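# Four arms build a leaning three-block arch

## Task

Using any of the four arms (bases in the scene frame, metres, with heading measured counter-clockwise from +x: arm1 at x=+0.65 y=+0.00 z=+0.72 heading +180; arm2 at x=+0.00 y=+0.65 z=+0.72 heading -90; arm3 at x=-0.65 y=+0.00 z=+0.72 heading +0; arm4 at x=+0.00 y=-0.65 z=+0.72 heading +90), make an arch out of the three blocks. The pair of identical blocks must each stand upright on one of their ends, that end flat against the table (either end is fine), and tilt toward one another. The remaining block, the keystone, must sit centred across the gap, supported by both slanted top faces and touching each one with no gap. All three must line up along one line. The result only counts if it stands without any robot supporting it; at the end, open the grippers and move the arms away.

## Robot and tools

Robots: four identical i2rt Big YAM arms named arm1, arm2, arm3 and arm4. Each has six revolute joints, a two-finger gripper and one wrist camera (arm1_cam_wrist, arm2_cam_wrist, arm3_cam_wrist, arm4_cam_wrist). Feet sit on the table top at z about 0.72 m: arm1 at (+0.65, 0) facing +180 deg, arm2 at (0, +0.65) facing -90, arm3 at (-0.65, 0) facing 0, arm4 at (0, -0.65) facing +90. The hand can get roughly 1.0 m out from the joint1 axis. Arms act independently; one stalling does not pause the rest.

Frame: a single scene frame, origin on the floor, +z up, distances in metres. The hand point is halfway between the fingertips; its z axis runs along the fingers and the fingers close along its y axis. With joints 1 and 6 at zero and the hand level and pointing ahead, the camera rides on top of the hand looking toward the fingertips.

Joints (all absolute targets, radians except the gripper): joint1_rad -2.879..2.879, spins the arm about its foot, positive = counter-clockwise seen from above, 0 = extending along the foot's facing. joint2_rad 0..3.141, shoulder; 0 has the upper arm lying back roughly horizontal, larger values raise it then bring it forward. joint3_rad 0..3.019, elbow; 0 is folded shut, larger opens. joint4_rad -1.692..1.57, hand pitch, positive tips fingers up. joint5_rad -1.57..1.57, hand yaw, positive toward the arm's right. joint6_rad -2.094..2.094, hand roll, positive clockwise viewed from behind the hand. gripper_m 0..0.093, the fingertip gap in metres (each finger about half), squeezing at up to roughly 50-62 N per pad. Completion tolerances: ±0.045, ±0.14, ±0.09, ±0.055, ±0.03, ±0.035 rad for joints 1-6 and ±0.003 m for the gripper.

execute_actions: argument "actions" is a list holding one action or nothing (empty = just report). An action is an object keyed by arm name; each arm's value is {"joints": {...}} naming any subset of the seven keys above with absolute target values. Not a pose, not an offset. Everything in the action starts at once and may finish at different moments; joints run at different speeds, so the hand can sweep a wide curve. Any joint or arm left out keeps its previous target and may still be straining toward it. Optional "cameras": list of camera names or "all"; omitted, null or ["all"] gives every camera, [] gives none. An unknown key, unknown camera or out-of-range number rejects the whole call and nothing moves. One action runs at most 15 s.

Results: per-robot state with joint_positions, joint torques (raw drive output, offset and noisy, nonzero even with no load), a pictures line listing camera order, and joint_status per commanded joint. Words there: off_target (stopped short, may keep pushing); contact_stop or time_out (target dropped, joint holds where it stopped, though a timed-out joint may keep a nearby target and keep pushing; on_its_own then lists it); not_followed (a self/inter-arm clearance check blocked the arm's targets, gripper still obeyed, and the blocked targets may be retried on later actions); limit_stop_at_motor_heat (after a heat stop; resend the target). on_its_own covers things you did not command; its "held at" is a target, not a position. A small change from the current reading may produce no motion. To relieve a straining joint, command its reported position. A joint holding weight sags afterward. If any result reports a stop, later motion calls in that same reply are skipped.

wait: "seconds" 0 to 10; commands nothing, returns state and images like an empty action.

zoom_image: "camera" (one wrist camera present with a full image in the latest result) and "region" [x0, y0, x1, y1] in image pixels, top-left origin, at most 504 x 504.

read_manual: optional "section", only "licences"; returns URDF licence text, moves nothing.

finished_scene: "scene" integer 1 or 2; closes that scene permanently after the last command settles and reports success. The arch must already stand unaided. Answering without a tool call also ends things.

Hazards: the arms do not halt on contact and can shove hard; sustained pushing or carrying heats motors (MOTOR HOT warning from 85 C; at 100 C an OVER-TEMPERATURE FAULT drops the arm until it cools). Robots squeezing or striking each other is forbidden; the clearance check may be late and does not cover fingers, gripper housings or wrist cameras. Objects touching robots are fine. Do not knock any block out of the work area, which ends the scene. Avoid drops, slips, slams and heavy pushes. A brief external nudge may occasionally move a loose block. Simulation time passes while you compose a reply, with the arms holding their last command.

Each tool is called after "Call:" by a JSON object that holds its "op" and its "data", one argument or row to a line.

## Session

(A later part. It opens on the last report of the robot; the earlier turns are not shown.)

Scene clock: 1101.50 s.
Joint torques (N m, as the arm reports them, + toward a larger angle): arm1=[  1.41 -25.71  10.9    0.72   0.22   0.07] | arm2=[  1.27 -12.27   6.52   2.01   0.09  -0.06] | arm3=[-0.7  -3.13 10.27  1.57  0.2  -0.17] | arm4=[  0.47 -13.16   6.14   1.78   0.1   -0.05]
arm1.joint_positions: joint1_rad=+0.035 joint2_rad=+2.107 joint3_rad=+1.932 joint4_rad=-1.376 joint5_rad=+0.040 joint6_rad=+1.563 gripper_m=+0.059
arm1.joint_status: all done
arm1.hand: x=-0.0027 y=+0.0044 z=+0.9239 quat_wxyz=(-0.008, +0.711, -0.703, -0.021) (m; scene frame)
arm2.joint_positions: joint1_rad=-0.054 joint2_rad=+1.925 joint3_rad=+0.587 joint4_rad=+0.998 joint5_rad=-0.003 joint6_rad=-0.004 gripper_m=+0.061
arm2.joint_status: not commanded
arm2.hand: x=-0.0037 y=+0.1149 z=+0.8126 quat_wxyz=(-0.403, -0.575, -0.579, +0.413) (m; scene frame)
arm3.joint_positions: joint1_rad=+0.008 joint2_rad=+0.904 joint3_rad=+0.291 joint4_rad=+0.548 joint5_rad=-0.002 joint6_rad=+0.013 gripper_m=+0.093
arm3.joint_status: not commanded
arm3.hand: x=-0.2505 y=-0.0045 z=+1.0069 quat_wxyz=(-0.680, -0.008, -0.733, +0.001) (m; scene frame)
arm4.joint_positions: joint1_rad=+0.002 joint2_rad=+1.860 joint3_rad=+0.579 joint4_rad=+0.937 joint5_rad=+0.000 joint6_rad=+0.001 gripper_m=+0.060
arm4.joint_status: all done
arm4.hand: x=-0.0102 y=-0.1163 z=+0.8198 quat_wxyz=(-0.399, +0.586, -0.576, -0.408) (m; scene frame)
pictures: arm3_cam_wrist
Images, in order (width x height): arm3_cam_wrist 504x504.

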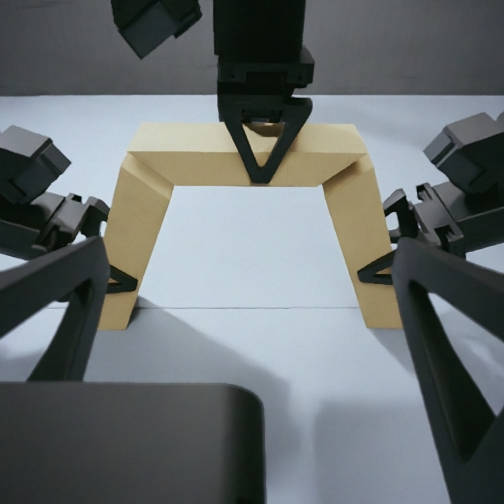

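Call:
{"op": "zoom_image", "data": {
  "camera": "arm3_cam_wrist",
  "region": [90, 110, 420, 350]
}}

Region (90, 110, 420, 350) of arm3_cam_wrist's 504x504 image, scaled by 1.527, with more detail than that image has; it fills the top 367 rows of this view, and the rest is white.

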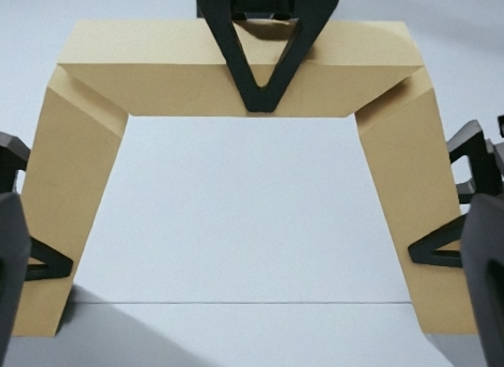

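Call:
{"op": "zoom_image", "data": {
  "camera": "arm3_cam_wrist",
  "region": [100, 110, 220, 230]
}}

Call:
{"op": "zoom_image", "data": {
  "camera": "arm3_cam_wrist",
  "region": [290, 110, 410, 230]
}}

Region (100, 110, 220, 230) of arm3_cam_wrist's 504x504 image, scaled by 4.200, with more detail than that image has.

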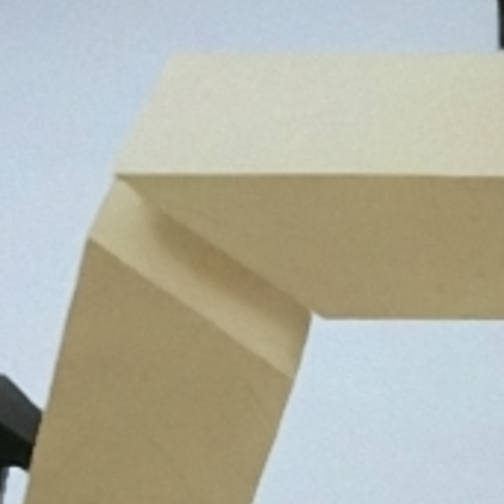

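Region (290, 110, 410, 230) of arm3_cam_wrist's 504x504 image, scaled by 4.200, with more detail than that image has.

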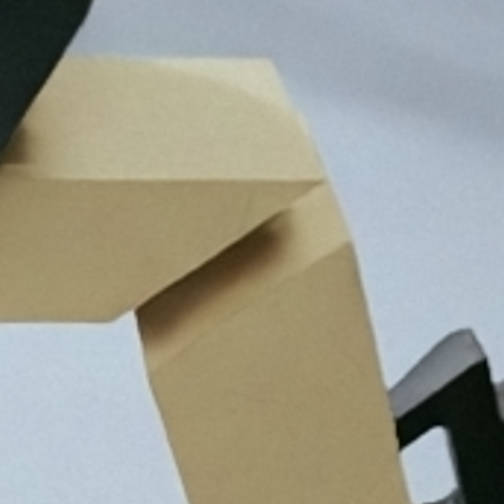

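Call:
{"op": "execute_actions", "data": {
  "actions": [
    {"arm2":{"joints":{"joint3_rad":0.646,"joint4_rad":0.988}},"arm4":{"joints":{"joint3_rad":0.637,"joint4_rad":0.918}}}
  ],
  "cameras": ["arm3_cam_wrist"]
}}

Scene clock: 1126.77 s.
Joint torques (N m, as the arm reports them, + toward a larger angle): arm1=[  1.52 -25.73  10.89   0.65   0.21   0.06] | arm2=[  1.31 -12.37   6.74   2.18   0.09  -0.05] | arm3=[-0.78 -3.03 10.27  1.57  0.2  -0.18] | arm4=[  0.66 -13.32   6.28   1.73   0.11  -0.06]
arm1.joint_positions: joint1_rad=+0.035 joint2_rad=+2.107 joint3_rad=+1.932 joint4_rad=-1.376 joint5_rad=+0.040 joint6_rad=+1.563 gripper_m=+0.059
arm1.joint_status: not commanded
arm1.hand: x=-0.0027 y=+0.0044 z=+0.9239 quat_wxyz=(-0.008, +0.711, -0.703, -0.021) (m; scene frame)
arm2.joint_positions: joint1_rad=-0.054 joint2_rad=+1.925 joint3_rad=+0.603 joint4_rad=+0.979 joint5_rad=-0.003 joint6_rad=-0.005 gripper_m=+0.061
arm2.joint_status: all done
arm2.hand: x=-0.0037 y=+0.1096 z=+0.8130 quat_wxyz=(-0.402, -0.576, -0.580, +0.412) (m; scene frame)
arm3.joint_positions: joint1_rad=+0.008 joint2_rad=+0.904 joint3_rad=+0.291 joint4_rad=+0.548 joint5_rad=-0.002 joint6_rad=+0.013 gripper_m=+0.093
arm3.joint_status: not commanded
arm3.hand: x=-0.2505 y=-0.0045 z=+1.0069 quat_wxyz=(-0.680, -0.008, -0.733, +0.001) (m; scene frame)
arm4.joint_positions: joint1_rad=+0.002 joint2_rad=+1.860 joint3_rad=+0.595 joint4_rad=+0.913 joint5_rad=+0.000 joint6_rad=+0.001 gripper_m=+0.060
arm4.joint_status: all done
arm4.hand: x=-0.0103 y=-0.1110 z=+0.8198 quat_wxyz=(-0.396, +0.588, -0.577, -0.406) (m; scene frame)
pictures: arm3_cam_wrist
Images, in order (width x height): arm3_cam_wrist 504x504.

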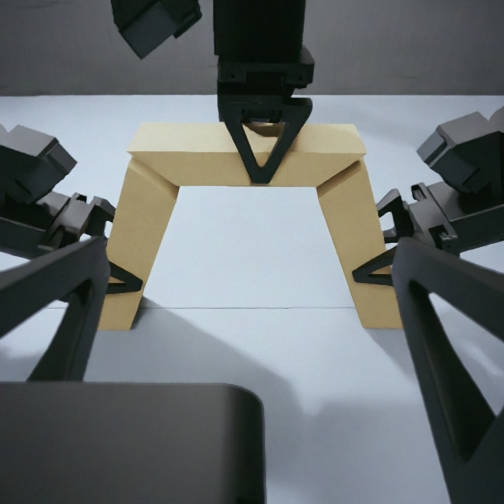

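Now lower the keystone ~0.008.

Call:
{"op": "execute_actions", "data": {
  "actions": [
    {"arm1":{"joints":{"joint3_rad":1.92,"joint4_rad":-1.345}}}
  ],
  "cameras": ["arm3_cam_wrist"]
}}

Call:
{"op": "zoom_image", "data": {
  "camera": "arm3_cam_wrist",
  "region": [100, 110, 220, 230]
}}

Call:
{"op": "zoom_image", "data": {
  "camera": "arm3_cam_wrist",
  "region": [290, 110, 410, 230]
}}

Scene clock: 1132.50 s.
Joint torques (N m, as the arm reports them, + toward a larger angle): arm1=[  1.64 -25.65  10.79   0.64   0.21   0.08] | arm2=[  1.29 -12.36   6.72   2.19   0.09  -0.05] | arm3=[-0.71 -3.13 10.3   1.59  0.19 -0.17] | arm4=[  0.48 -13.41   6.25   1.73   0.11  -0.05]
arm1.joint_positions: joint1_rad=+0.035 joint2_rad=+2.107 joint3_rad=+1.912 joint4_rad=-1.356 joint5_rad=+0.040 joint6_rad=+1.563 gripper_m=+0.059
arm1.joint_status: all done
arm1.hand: x=-0.0014 y=+0.0044 z=+0.9165 quat_wxyz=(-0.008, +0.711, -0.703, -0.021) (m; scene frame)
arm2.joint_positions: joint1_rad=-0.054 joint2_rad=+1.925 joint3_rad=+0.603 joint4_rad=+0.979 joint5_rad=-0.003 joint6_rad=-0.005 gripper_m=+0.061
arm2.joint_status: not commanded
arm2.hand: x=-0.0037 y=+0.1096 z=+0.8130 quat_wxyz=(-0.402, -0.576, -0.580, +0.412) (m; scene frame)
arm3.joint_positions: joint1_rad=+0.008 joint2_rad=+0.904 joint3_rad=+0.291 joint4_rad=+0.548 joint5_rad=-0.002 joint6_rad=+0.013 gripper_m=+0.093
arm3.joint_status: not commanded
arm3.hand: x=-0.2505 y=-0.0045 z=+1.0069 quat_wxyz=(-0.680, -0.008, -0.733, +0.001) (m; scene frame)
arm4.joint_positions: joint1_rad=+0.002 joint2_rad=+1.860 joint3_rad=+0.595 joint4_rad=+0.913 joint5_rad=+0.000 joint6_rad=+0.001 gripper_m=+0.060
arm4.joint_status: not commanded
arm4.hand: x=-0.0103 y=-0.1110 z=+0.8198 quat_wxyz=(-0.396, +0.588, -0.577, -0.406) (m; scene frame)
pictures: arm3_cam_wrist
Images, in order (width x height): arm3_cam_wrist 504x504.

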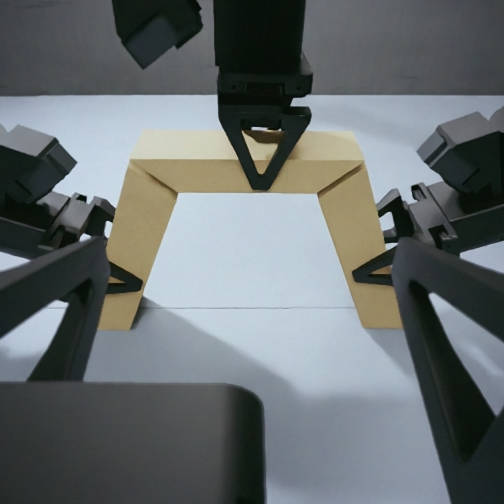

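Region (100, 110, 220, 230) of arm3_cam_wrist's 504x504 image, scaled by 4.200, with more detail than that image has.

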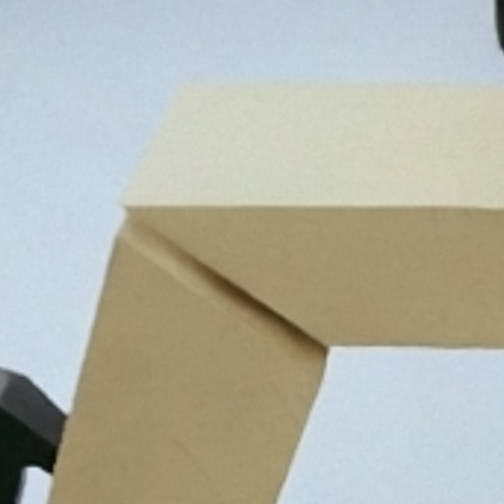

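Region (290, 110, 410, 230) of arm3_cam_wrist's 504x504 image, scaled by 4.200, with more detail than that image has.

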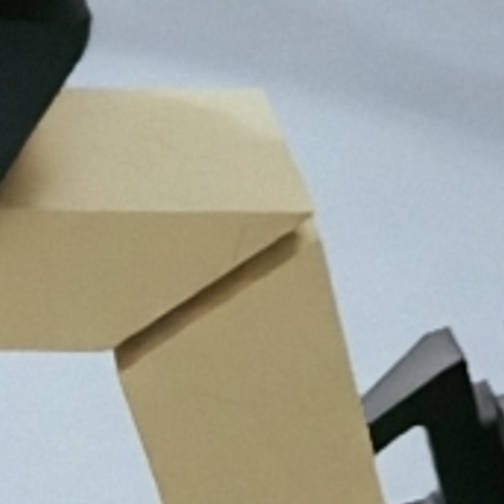

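Call:
{"op": "execute_actions", "data": {
  "actions": [
    {"arm1":{"joints":{"joint3_rad":1.907,"joint4_rad":-1.33}}}
  ],
  "cameras": ["arm3_cam_wrist"]
}}

Call:
{"op": "zoom_image", "data": {
  "camera": "arm3_cam_wrist",
  "region": [100, 110, 220, 230]
}}

Call:
{"op": "zoom_image", "data": {
  "camera": "arm3_cam_wrist",
  "region": [290, 110, 410, 230]
}}

Scene clock: 1142.47 s.
Joint torques (N m, as the arm reports them, + toward a larger angle): arm1=[  1.57 -25.77  10.67   0.74   0.21   0.07] | arm2=[  1.37 -12.44   6.73   2.18   0.08  -0.04] | arm3=[-0.77 -3.17 10.25  1.57  0.19 -0.18] | arm4=[  0.45 -13.24   6.23   1.7    0.11  -0.06]
arm1.joint_positions: joint1_rad=+0.035 joint2_rad=+2.107 joint3_rad=+1.900 joint4_rad=-1.342 joint5_rad=+0.040 joint6_rad=+1.563 gripper_m=+0.059
arm1.joint_status: all done
arm1.hand: x=-0.0010 y=+0.0044 z=+0.9121 quat_wxyz=(-0.007, +0.711, -0.703, -0.022) (m; scene frame)
arm2.joint_positions: joint1_rad=-0.054 joint2_rad=+1.925 joint3_rad=+0.603 joint4_rad=+0.979 joint5_rad=-0.003 joint6_rad=-0.005 gripper_m=+0.061
arm2.joint_status: not commanded
arm2.hand: x=-0.0037 y=+0.1096 z=+0.8130 quat_wxyz=(-0.402, -0.576, -0.580, +0.412) (m; scene frame)
arm3.joint_positions: joint1_rad=+0.008 joint2_rad=+0.904 joint3_rad=+0.291 joint4_rad=+0.548 joint5_rad=-0.002 joint6_rad=+0.013 gripper_m=+0.093
arm3.joint_status: not commanded
arm3.hand: x=-0.2505 y=-0.0045 z=+1.0069 quat_wxyz=(-0.680, -0.008, -0.733, +0.001) (m; scene frame)
arm4.joint_positions: joint1_rad=+0.002 joint2_rad=+1.860 joint3_rad=+0.595 joint4_rad=+0.913 joint5_rad=+0.000 joint6_rad=+0.001 gripper_m=+0.060
arm4.joint_status: not commanded
arm4.hand: x=-0.0103 y=-0.1110 z=+0.8198 quat_wxyz=(-0.396, +0.588, -0.577, -0.406) (m; scene frame)
pictures: arm3_cam_wrist
Images, in order (width x height): arm3_cam_wrist 504x504.

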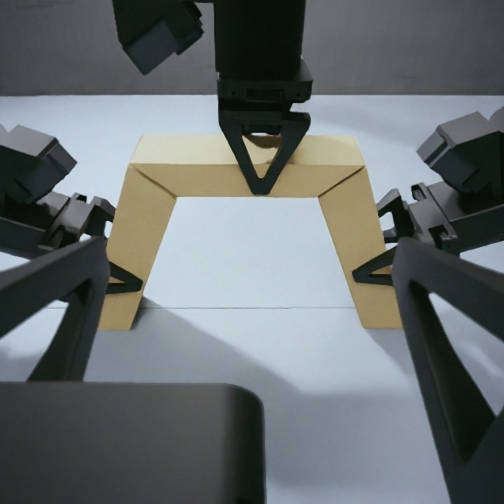

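Region (100, 110, 220, 230) of arm3_cam_wrist's 504x504 image, scaled by 4.200, with more detail than that image has.

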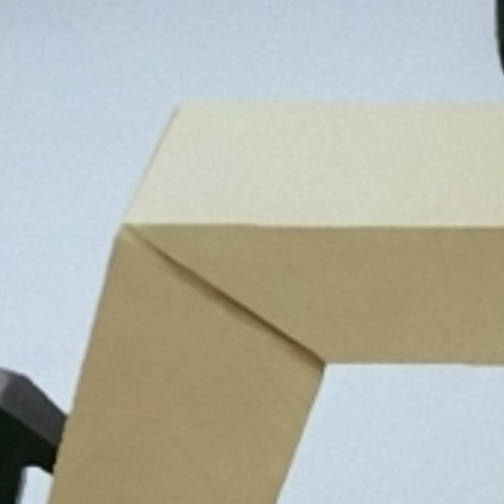

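Region (290, 110, 410, 230) of arm3_cam_wrist's 504x504 image, scaled by 4.200, with more detail than that image has.

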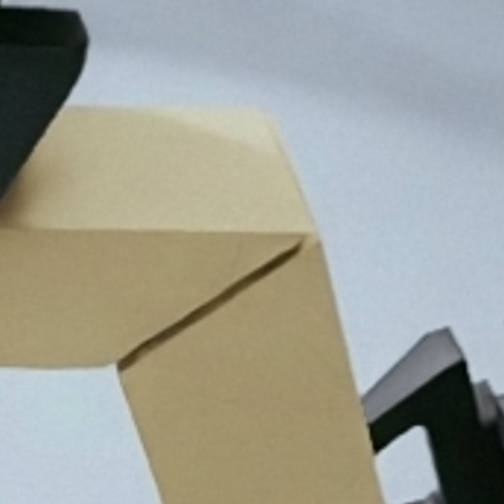

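Call:
{"op": "execute_actions", "data": {
  "actions": [
    {"arm1":{"joints":{"gripper_m":0.093}}}
  ],
  "cameras": ["arm3_cam_wrist"]
}}

Call:
{"op": "zoom_image", "data": {
  "camera": "arm3_cam_wrist",
  "region": [90, 110, 420, 350]
}}

Scene clock: 1147.83 s.
Joint torques (N m, as the arm reports them, + toward a larger angle): arm1=[  1.49 -25.66  10.62   0.64   0.2    0.06] | arm2=[  1.27 -12.5    6.71   2.21   0.09  -0.05] | arm3=[-0.73 -3.07 10.28  1.57  0.2  -0.18] | arm4=[  0.56 -13.34   6.28   1.73   0.11  -0.06]
arm1.joint_positions: joint1_rad=+0.035 joint2_rad=+2.107 joint3_rad=+1.900 joint4_rad=-1.341 joint5_rad=+0.041 joint6_rad=+1.563 gripper_m=+0.093
arm1.joint_status: all done
arm1.hand: x=-0.0013 y=+0.0045 z=+0.9121 quat_wxyz=(-0.007, +0.711, -0.703, -0.022) (m; scene frame)
arm2.joint_positions: joint1_rad=-0.054 joint2_rad=+1.925 joint3_rad=+0.603 joint4_rad=+0.979 joint5_rad=-0.002 joint6_rad=-0.005 gripper_m=+0.061
arm2.joint_status: not commanded
arm2.hand: x=-0.0038 y=+0.1096 z=+0.8130 quat_wxyz=(-0.402, -0.576, -0.580, +0.412) (m; scene frame)
arm3.joint_positions: joint1_rad=+0.008 joint2_rad=+0.904 joint3_rad=+0.291 joint4_rad=+0.548 joint5_rad=-0.002 joint6_rad=+0.013 gripper_m=+0.093
arm3.joint_status: not commanded
arm3.hand: x=-0.2505 y=-0.0045 z=+1.0069 quat_wxyz=(-0.680, -0.008, -0.733, +0.001) (m; scene frame)
arm4.joint_positions: joint1_rad=+0.002 joint2_rad=+1.860 joint3_rad=+0.595 joint4_rad=+0.912 joint5_rad=+0.001 joint6_rad=+0.003 gripper_m=+0.060
arm4.joint_status: not commanded
arm4.hand: x=-0.0102 y=-0.1110 z=+0.8197 quat_wxyz=(-0.396, +0.587, -0.578, -0.406) (m; scene frame)
pictures: arm3_cam_wrist
Images, in order (width x height): arm3_cam_wrist 504x504.

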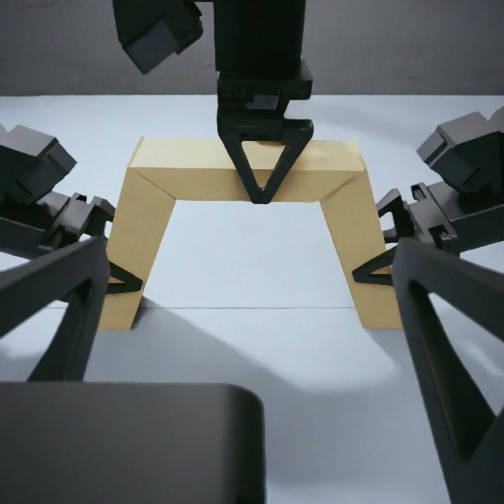

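Region (90, 110, 420, 350) of arm3_cam_wrist's 504x504 image, scaled by 1.527, with more detail than that image has; it fills the top 367 rows of this view, and the rest is white.

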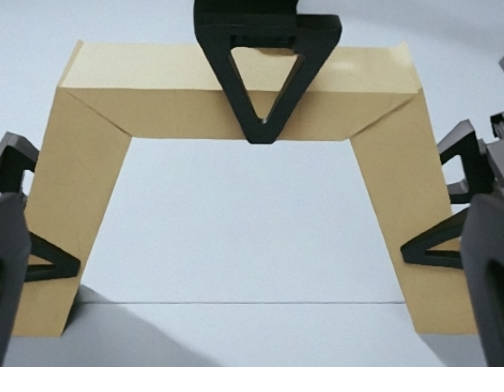

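Call:
{"op": "execute_actions", "data": {
  "actions": [
    {"arm1":{"joints":{"joint3_rad":2.2,"joint4_rad":-1.62}},"arm2":{"joints":{"gripper_m":0.093}},"arm4":{"joints":{"gripper_m":0.093}}}
  ],
  "cameras": ["arm3_cam_wrist"]
}}

Call:
{"op": "zoom_image", "data": {
  "camera": "arm3_cam_wrist",
  "region": [90, 110, 420, 350]
}}

Scene clock: 1157.13 s.
Joint torques (N m, as the arm reports them, + toward a larger angle): arm1=[  1.54 -24.68  13.45  -0.15   0.19   0.05] | arm2=[  1.32 -12.8    5.39   2.2    0.09  -0.04] | arm3=[-0.58 -3.09 10.28  1.56  0.2  -0.18] | arm4=[  0.47 -13.65   5.21   1.76   0.1   -0.06]
arm1.joint_positions: joint1_rad=+0.035 joint2_rad=+2.092 joint3_rad=+2.166 joint4_rad=-1.611 joint5_rad=+0.041 joint6_rad=+1.563 gripper_m=+0.093
arm1.joint_status: all done
arm1.hand: x=-0.0067 y=+0.0045 z=+1.0226 quat_wxyz=(-0.003, +0.711, -0.703, -0.026) (m; scene frame)
arm2.joint_positions: joint1_rad=-0.054 joint2_rad=+1.925 joint3_rad=+0.625 joint4_rad=+0.979 joint5_rad=-0.002 joint6_rad=-0.005 gripper_m=+0.093
arm2.joint_status: all done
arm2.hand: x=-0.0038 y=+0.0997 z=+0.8203 quat_wxyz=(-0.408, -0.571, -0.576, +0.419) (m; scene frame)
arm3.joint_positions: joint1_rad=+0.008 joint2_rad=+0.904 joint3_rad=+0.291 joint4_rad=+0.548 joint5_rad=-0.002 joint6_rad=+0.013 gripper_m=+0.093
arm3.joint_status: not commanded
arm3.hand: x=-0.2505 y=-0.0045 z=+1.0069 quat_wxyz=(-0.680, -0.008, -0.733, +0.001) (m; scene frame)
arm4.joint_positions: joint1_rad=+0.003 joint2_rad=+1.860 joint3_rad=+0.613 joint4_rad=+0.912 joint5_rad=+0.001 joint6_rad=+0.004 gripper_m=+0.093
arm4.joint_status: all done
arm4.hand: x=-0.0106 y=-0.1030 z=+0.8259 quat_wxyz=(-0.401, +0.583, -0.575, -0.411) (m; scene frame)
pictures: arm3_cam_wrist
Images, in order (width x height): arm3_cam_wrist 504x504.

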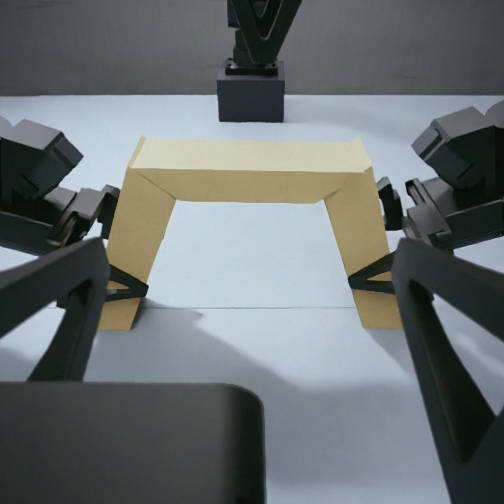

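Region (90, 110, 420, 350) of arm3_cam_wrist's 504x504 image, scaled by 1.527, with more detail than that image has; it fills the top 367 rows of this view, and the rest is white.

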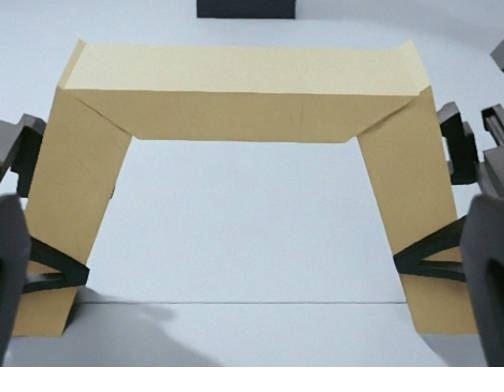

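Call:
{"op": "execute_actions", "data": {
  "actions": [
    {"arm1":{"joints":{"joint2_rad":1.5,"joint3_rad":1.6,"joint4_rad":-1.55}},"arm2":{"joints":{"joint3_rad":0.32,"joint4_rad":1.3}},"arm4":{"joints":{"joint3_rad":0.31,"joint4_rad":1.23}}}
  ],
  "cameras": ["arm3_cam_wrist"]
}}

Scene clock: 1175.13 s.
Joint torques (N m, as the arm reports them, + toward a larger angle): arm1=[  1.53 -14.04  10.71   0.56   0.19   0.05] | arm2=[ 1.24 -9.61  1.34  2.35  0.08 -0.04] | arm3=[-0.68 -3.08 10.28  1.58  0.2  -0.17] | arm4=[ 0.39 -9.58  1.69  2.2   0.11 -0.07]
arm1.joint_positions: joint1_rad=+0.035 joint2_rad=+1.495 joint3_rad=+1.597 joint4_rad=-1.553 joint5_rad=+0.041 joint6_rad=+1.563 gripper_m=+0.093
arm1.joint_status: all done
arm1.hand: x=+0.1815 y=+0.0054 z=+1.1235 quat_wxyz=(+0.027, +0.709, -0.702, -0.057) (m; scene frame)
arm2.joint_positions: joint1_rad=-0.054 joint2_rad=+1.925 joint3_rad=+0.321 joint4_rad=+1.287 joint5_rad=-0.002 joint6_rad=-0.005 gripper_m=+0.093
arm2.joint_status: all done
arm2.hand: x=-0.0031 y=+0.2142 z=+0.8076 quat_wxyz=(-0.409, -0.571, -0.575, +0.420) (m; scene frame)
arm3.joint_positions: joint1_rad=+0.008 joint2_rad=+0.904 joint3_rad=+0.291 joint4_rad=+0.548 joint5_rad=-0.002 joint6_rad=+0.013 gripper_m=+0.093
arm3.joint_status: not commanded
arm3.hand: x=-0.2505 y=-0.0045 z=+1.0069 quat_wxyz=(-0.680, -0.008, -0.733, +0.001) (m; scene frame)
arm4.joint_positions: joint1_rad=+0.003 joint2_rad=+1.860 joint3_rad=+0.308 joint4_rad=+1.213 joint5_rad=+0.001 joint6_rad=+0.004 gripper_m=+0.093
arm4.joint_status: all done
arm4.hand: x=-0.0083 y=-0.2178 z=+0.8066 quat_wxyz=(-0.400, +0.584, -0.575, -0.410) (m; scene frame)
pictures: arm3_cam_wrist
Images, in order (width x height): arm3_cam_wrist 504x504.

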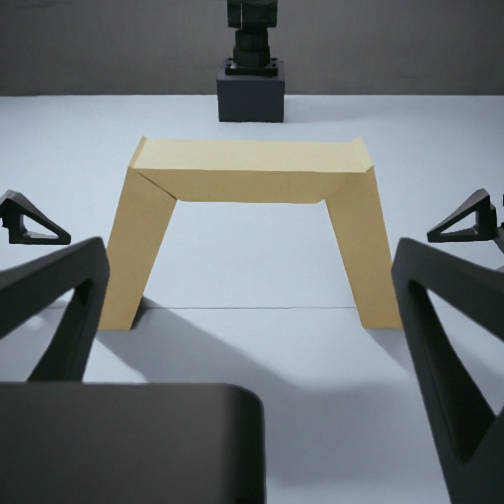

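Call:
{"op": "execute_actions", "data": {
  "actions": [],
  "cameras": ["arm2_cam_wrist","arm4_cam_wrist","arm1_cam_wrist"]
}}

Scene clock: 1179.17 s.
Joint torques (N m, as the arm reports them, + toward a larger angle): arm1=[  1.41 -14.54  10.61   0.52   0.19   0.07] | arm2=[ 1.32 -9.53  1.33  2.37  0.08 -0.05] | arm3=[-0.71 -3.03 10.28  1.57  0.2  -0.18] | arm4=[ 0.53 -9.71  1.62  2.17  0.12 -0.08]
arm1.joint_positions: joint1_rad=+0.035 joint2_rad=+1.495 joint3_rad=+1.597 joint4_rad=-1.553 joint5_rad=+0.041 joint6_rad=+1.563 gripper_m=+0.093
arm1.joint_status: all done
arm1.hand: x=+0.1815 y=+0.0054 z=+1.1235 quat_wxyz=(+0.027, +0.709, -0.702, -0.057) (m; scene frame)
arm2.joint_positions: joint1_rad=-0.054 joint2_rad=+1.925 joint3_rad=+0.321 joint4_rad=+1.287 joint5_rad=-0.002 joint6_rad=-0.005 gripper_m=+0.093
arm2.joint_status: all done
arm2.hand: x=-0.0031 y=+0.2142 z=+0.8076 quat_wxyz=(-0.409, -0.571, -0.575, +0.420) (m; scene frame)
arm3.joint_positions: joint1_rad=+0.008 joint2_rad=+0.904 joint3_rad=+0.291 joint4_rad=+0.548 joint5_rad=-0.002 joint6_rad=+0.013 gripper_m=+0.093
arm3.joint_status: not commanded
arm3.hand: x=-0.2505 y=-0.0045 z=+1.0069 quat_wxyz=(-0.680, -0.008, -0.733, +0.001) (m; scene frame)
arm4.joint_positions: joint1_rad=+0.003 joint2_rad=+1.860 joint3_rad=+0.308 joint4_rad=+1.213 joint5_rad=+0.001 joint6_rad=+0.004 gripper_m=+0.093
arm4.joint_status: all done
arm4.hand: x=-0.0083 y=-0.2178 z=+0.8066 quat_wxyz=(-0.400, +0.584, -0.575, -0.410) (m; scene frame)
pictures: arm1_cam_wrist, arm2_cam_wrist, arm4_cam_wrist
Images, in order (width x height): arm1_cam_wrist 504x504, arm2_cam_wrist 504x504, arm4_cam_wrist 504x504.

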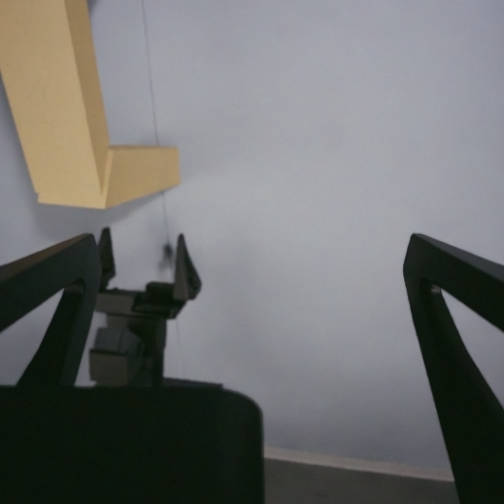

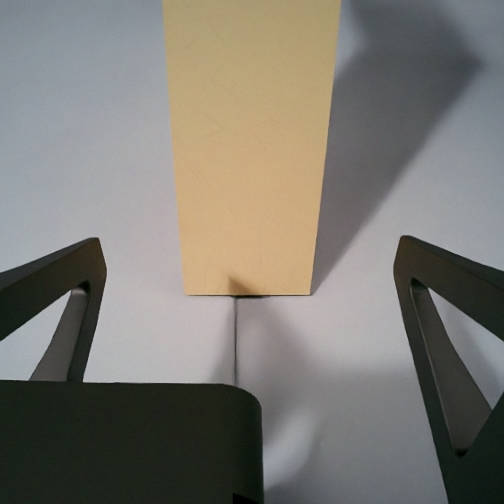

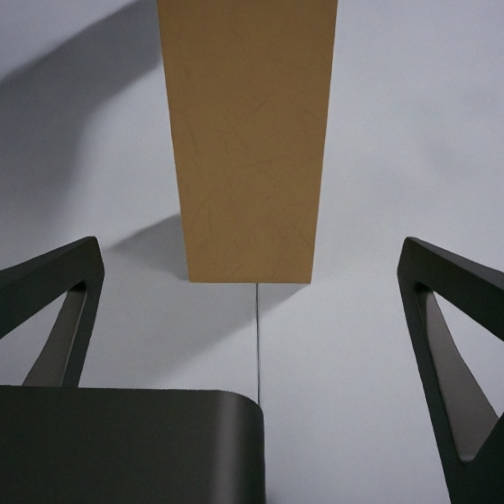

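Call:
{"op": "execute_actions", "data": {
  "actions": [
    {"arm1":{"joints":{"joint2_rad":1.0,"joint3_rad":0.9,"joint4_rad":-1.2}},"arm2":{"joints":{"joint2_rad":1.2,"joint3_rad":0.4,"joint4_rad":0.6}},"arm4":{"joints":{"joint2_rad":1.2,"joint3_rad":0.4,"joint4_rad":0.6}},"arm3":{"joints":{"joint2_rad":0.6,"joint3_rad":0.25,"joint4_rad":0.3}}}
  ],
  "cameras": ["arm3_cam_wrist","arm2_cam_wrist"]
}}

Scene clock: 1190.03 s.
Joint torques (N m, as the arm reports them, + toward a larger angle): arm1=[ 1.64 -5.94 11.48  1.18  0.18  0.05] | arm2=[ 1.47 -6.09  8.28  1.48  0.08 -0.05] | arm3=[-0.67  0.42 11.54  1.57  0.19 -0.17] | arm4=[ 0.5  -7.32  7.25  1.22  0.1  -0.07]
arm1.joint_positions: joint1_rad=+0.035 joint2_rad=+1.000 joint3_rad=+0.891 joint4_rad=-1.212 joint5_rad=+0.041 joint6_rad=+1.563 gripper_m=+0.093
arm1.joint_status: all done
arm1.hand: x=+0.3371 y=+0.0061 z=+1.0216 quat_wxyz=(+0.073, +0.704, -0.699, -0.102) (m; scene frame)
arm2.joint_positions: joint1_rad=-0.054 joint2_rad=+1.201 joint3_rad=+0.389 joint4_rad=+0.609 joint5_rad=-0.002 joint6_rad=-0.005 gripper_m=+0.093
arm2.joint_status: all done
arm2.hand: x=-0.0011 y=+0.1998 z=+0.9857 quat_wxyz=(-0.441, -0.546, -0.551, +0.452) (m; scene frame)
arm3.joint_positions: joint1_rad=+0.008 joint2_rad=+0.595 joint3_rad=+0.240 joint4_rad=+0.308 joint5_rad=-0.002 joint6_rad=+0.013 gripper_m=+0.093
arm3.joint_status: all done
arm3.hand: x=-0.2991 y=-0.0038 z=+1.0274 quat_wxyz=(-0.686, -0.007, -0.728, +0.001) (m; scene frame)
arm4.joint_positions: joint1_rad=+0.003 joint2_rad=+1.209 joint3_rad=+0.387 joint4_rad=+0.609 joint5_rad=+0.001 joint6_rad=+0.004 gripper_m=+0.093
arm4.joint_status: all done
arm4.hand: x=-0.0085 y=-0.1980 z=+0.9726 quat_wxyz=(-0.435, +0.557, -0.549, -0.446) (m; scene frame)
pictures: arm2_cam_wrist, arm3_cam_wrist
Images, in order (width x height): arm2_cam_wrist 504x504, arm3_cam_wrist 504x504.

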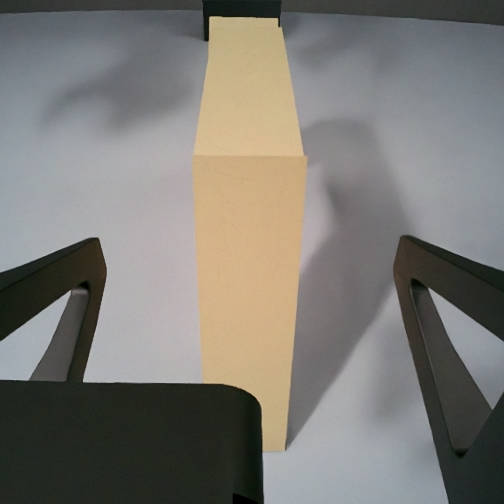

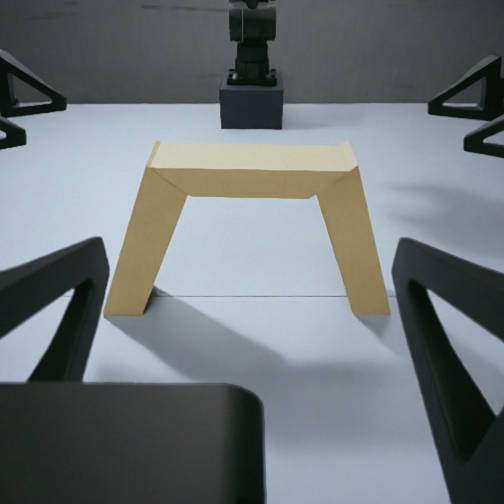

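Call:
{"op": "execute_actions", "data": {
  "actions": [
    {"arm2":{"joints":{"joint2_rad":0.5,"joint3_rad":0.3,"joint4_rad":-0.3}},"arm4":{"joints":{"joint2_rad":0.5,"joint3_rad":0.3,"joint4_rad":-0.3}},"arm3":{"joints":{"joint2_rad":0.4,"joint4_rad":-0.2}}}
  ],
  "cameras": ["arm3_cam_wrist"]
}}

Scene clock: 1199.17 s.
Joint torques (N m, as the arm reports them, + toward a larger angle): arm1=[ 1.54 -5.69 11.5   1.22  0.19  0.05] | arm2=[ 1.39 -0.42  9.94  1.39  0.09 -0.04] | arm3=[-0.58  1.85 11.98  1.55  0.19 -0.18] | arm4=[ 0.49  0.53  9.16  1.11  0.11 -0.07]
arm1.joint_positions: joint1_rad=+0.035 joint2_rad=+1.000 joint3_rad=+0.891 joint4_rad=-1.212 joint5_rad=+0.041 joint6_rad=+1.563 gripper_m=+0.093
arm1.joint_status: not commanded
arm1.hand: x=+0.3371 y=+0.0061 z=+1.0216 quat_wxyz=(+0.073, +0.704, -0.699, -0.102) (m; scene frame)
arm2.joint_positions: joint1_rad=-0.054 joint2_rad=+0.504 joint3_rad=+0.302 joint4_rad=-0.291 joint5_rad=-0.002 joint6_rad=-0.005 gripper_m=+0.093
arm2.joint_status: all done
arm2.hand: x=-0.0002 y=+0.3381 z=+0.9841 quat_wxyz=(-0.358, -0.605, -0.609, +0.368) (m; scene frame)
arm3.joint_positions: joint1_rad=+0.008 joint2_rad=+0.396 joint3_rad=+0.240 joint4_rad=-0.192 joint5_rad=-0.002 joint6_rad=+0.013 gripper_m=+0.093
arm3.joint_status: all done
arm3.hand: x=-0.3428 y=-0.0035 z=+0.9695 quat_wxyz=(-0.570, -0.009, -0.822, +0.001) (m; scene frame)
arm4.joint_positions: joint1_rad=+0.003 joint2_rad=+0.509 joint3_rad=+0.292 joint4_rad=-0.291 joint5_rad=+0.001 joint6_rad=+0.004 gripper_m=+0.093
arm4.joint_status: all done
arm4.hand: x=-0.0056 y=-0.3378 z=+0.9702 quat_wxyz=(-0.350, +0.617, -0.607, -0.359) (m; scene frame)
pictures: arm3_cam_wrist
Images, in order (width x height): arm3_cam_wrist 504x504.

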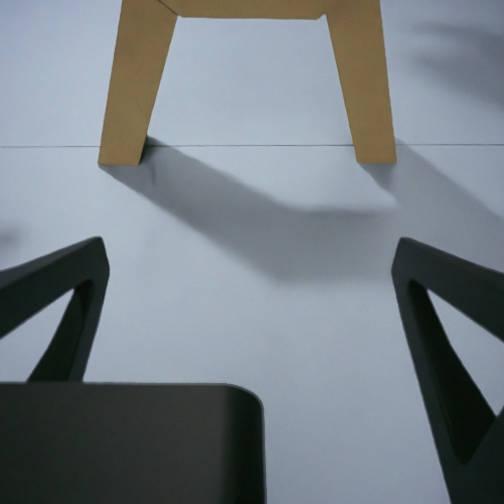

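Call:
{"op": "finished_scene", "data": {
  "scene": 1
}}

The scene is finished: the task was done.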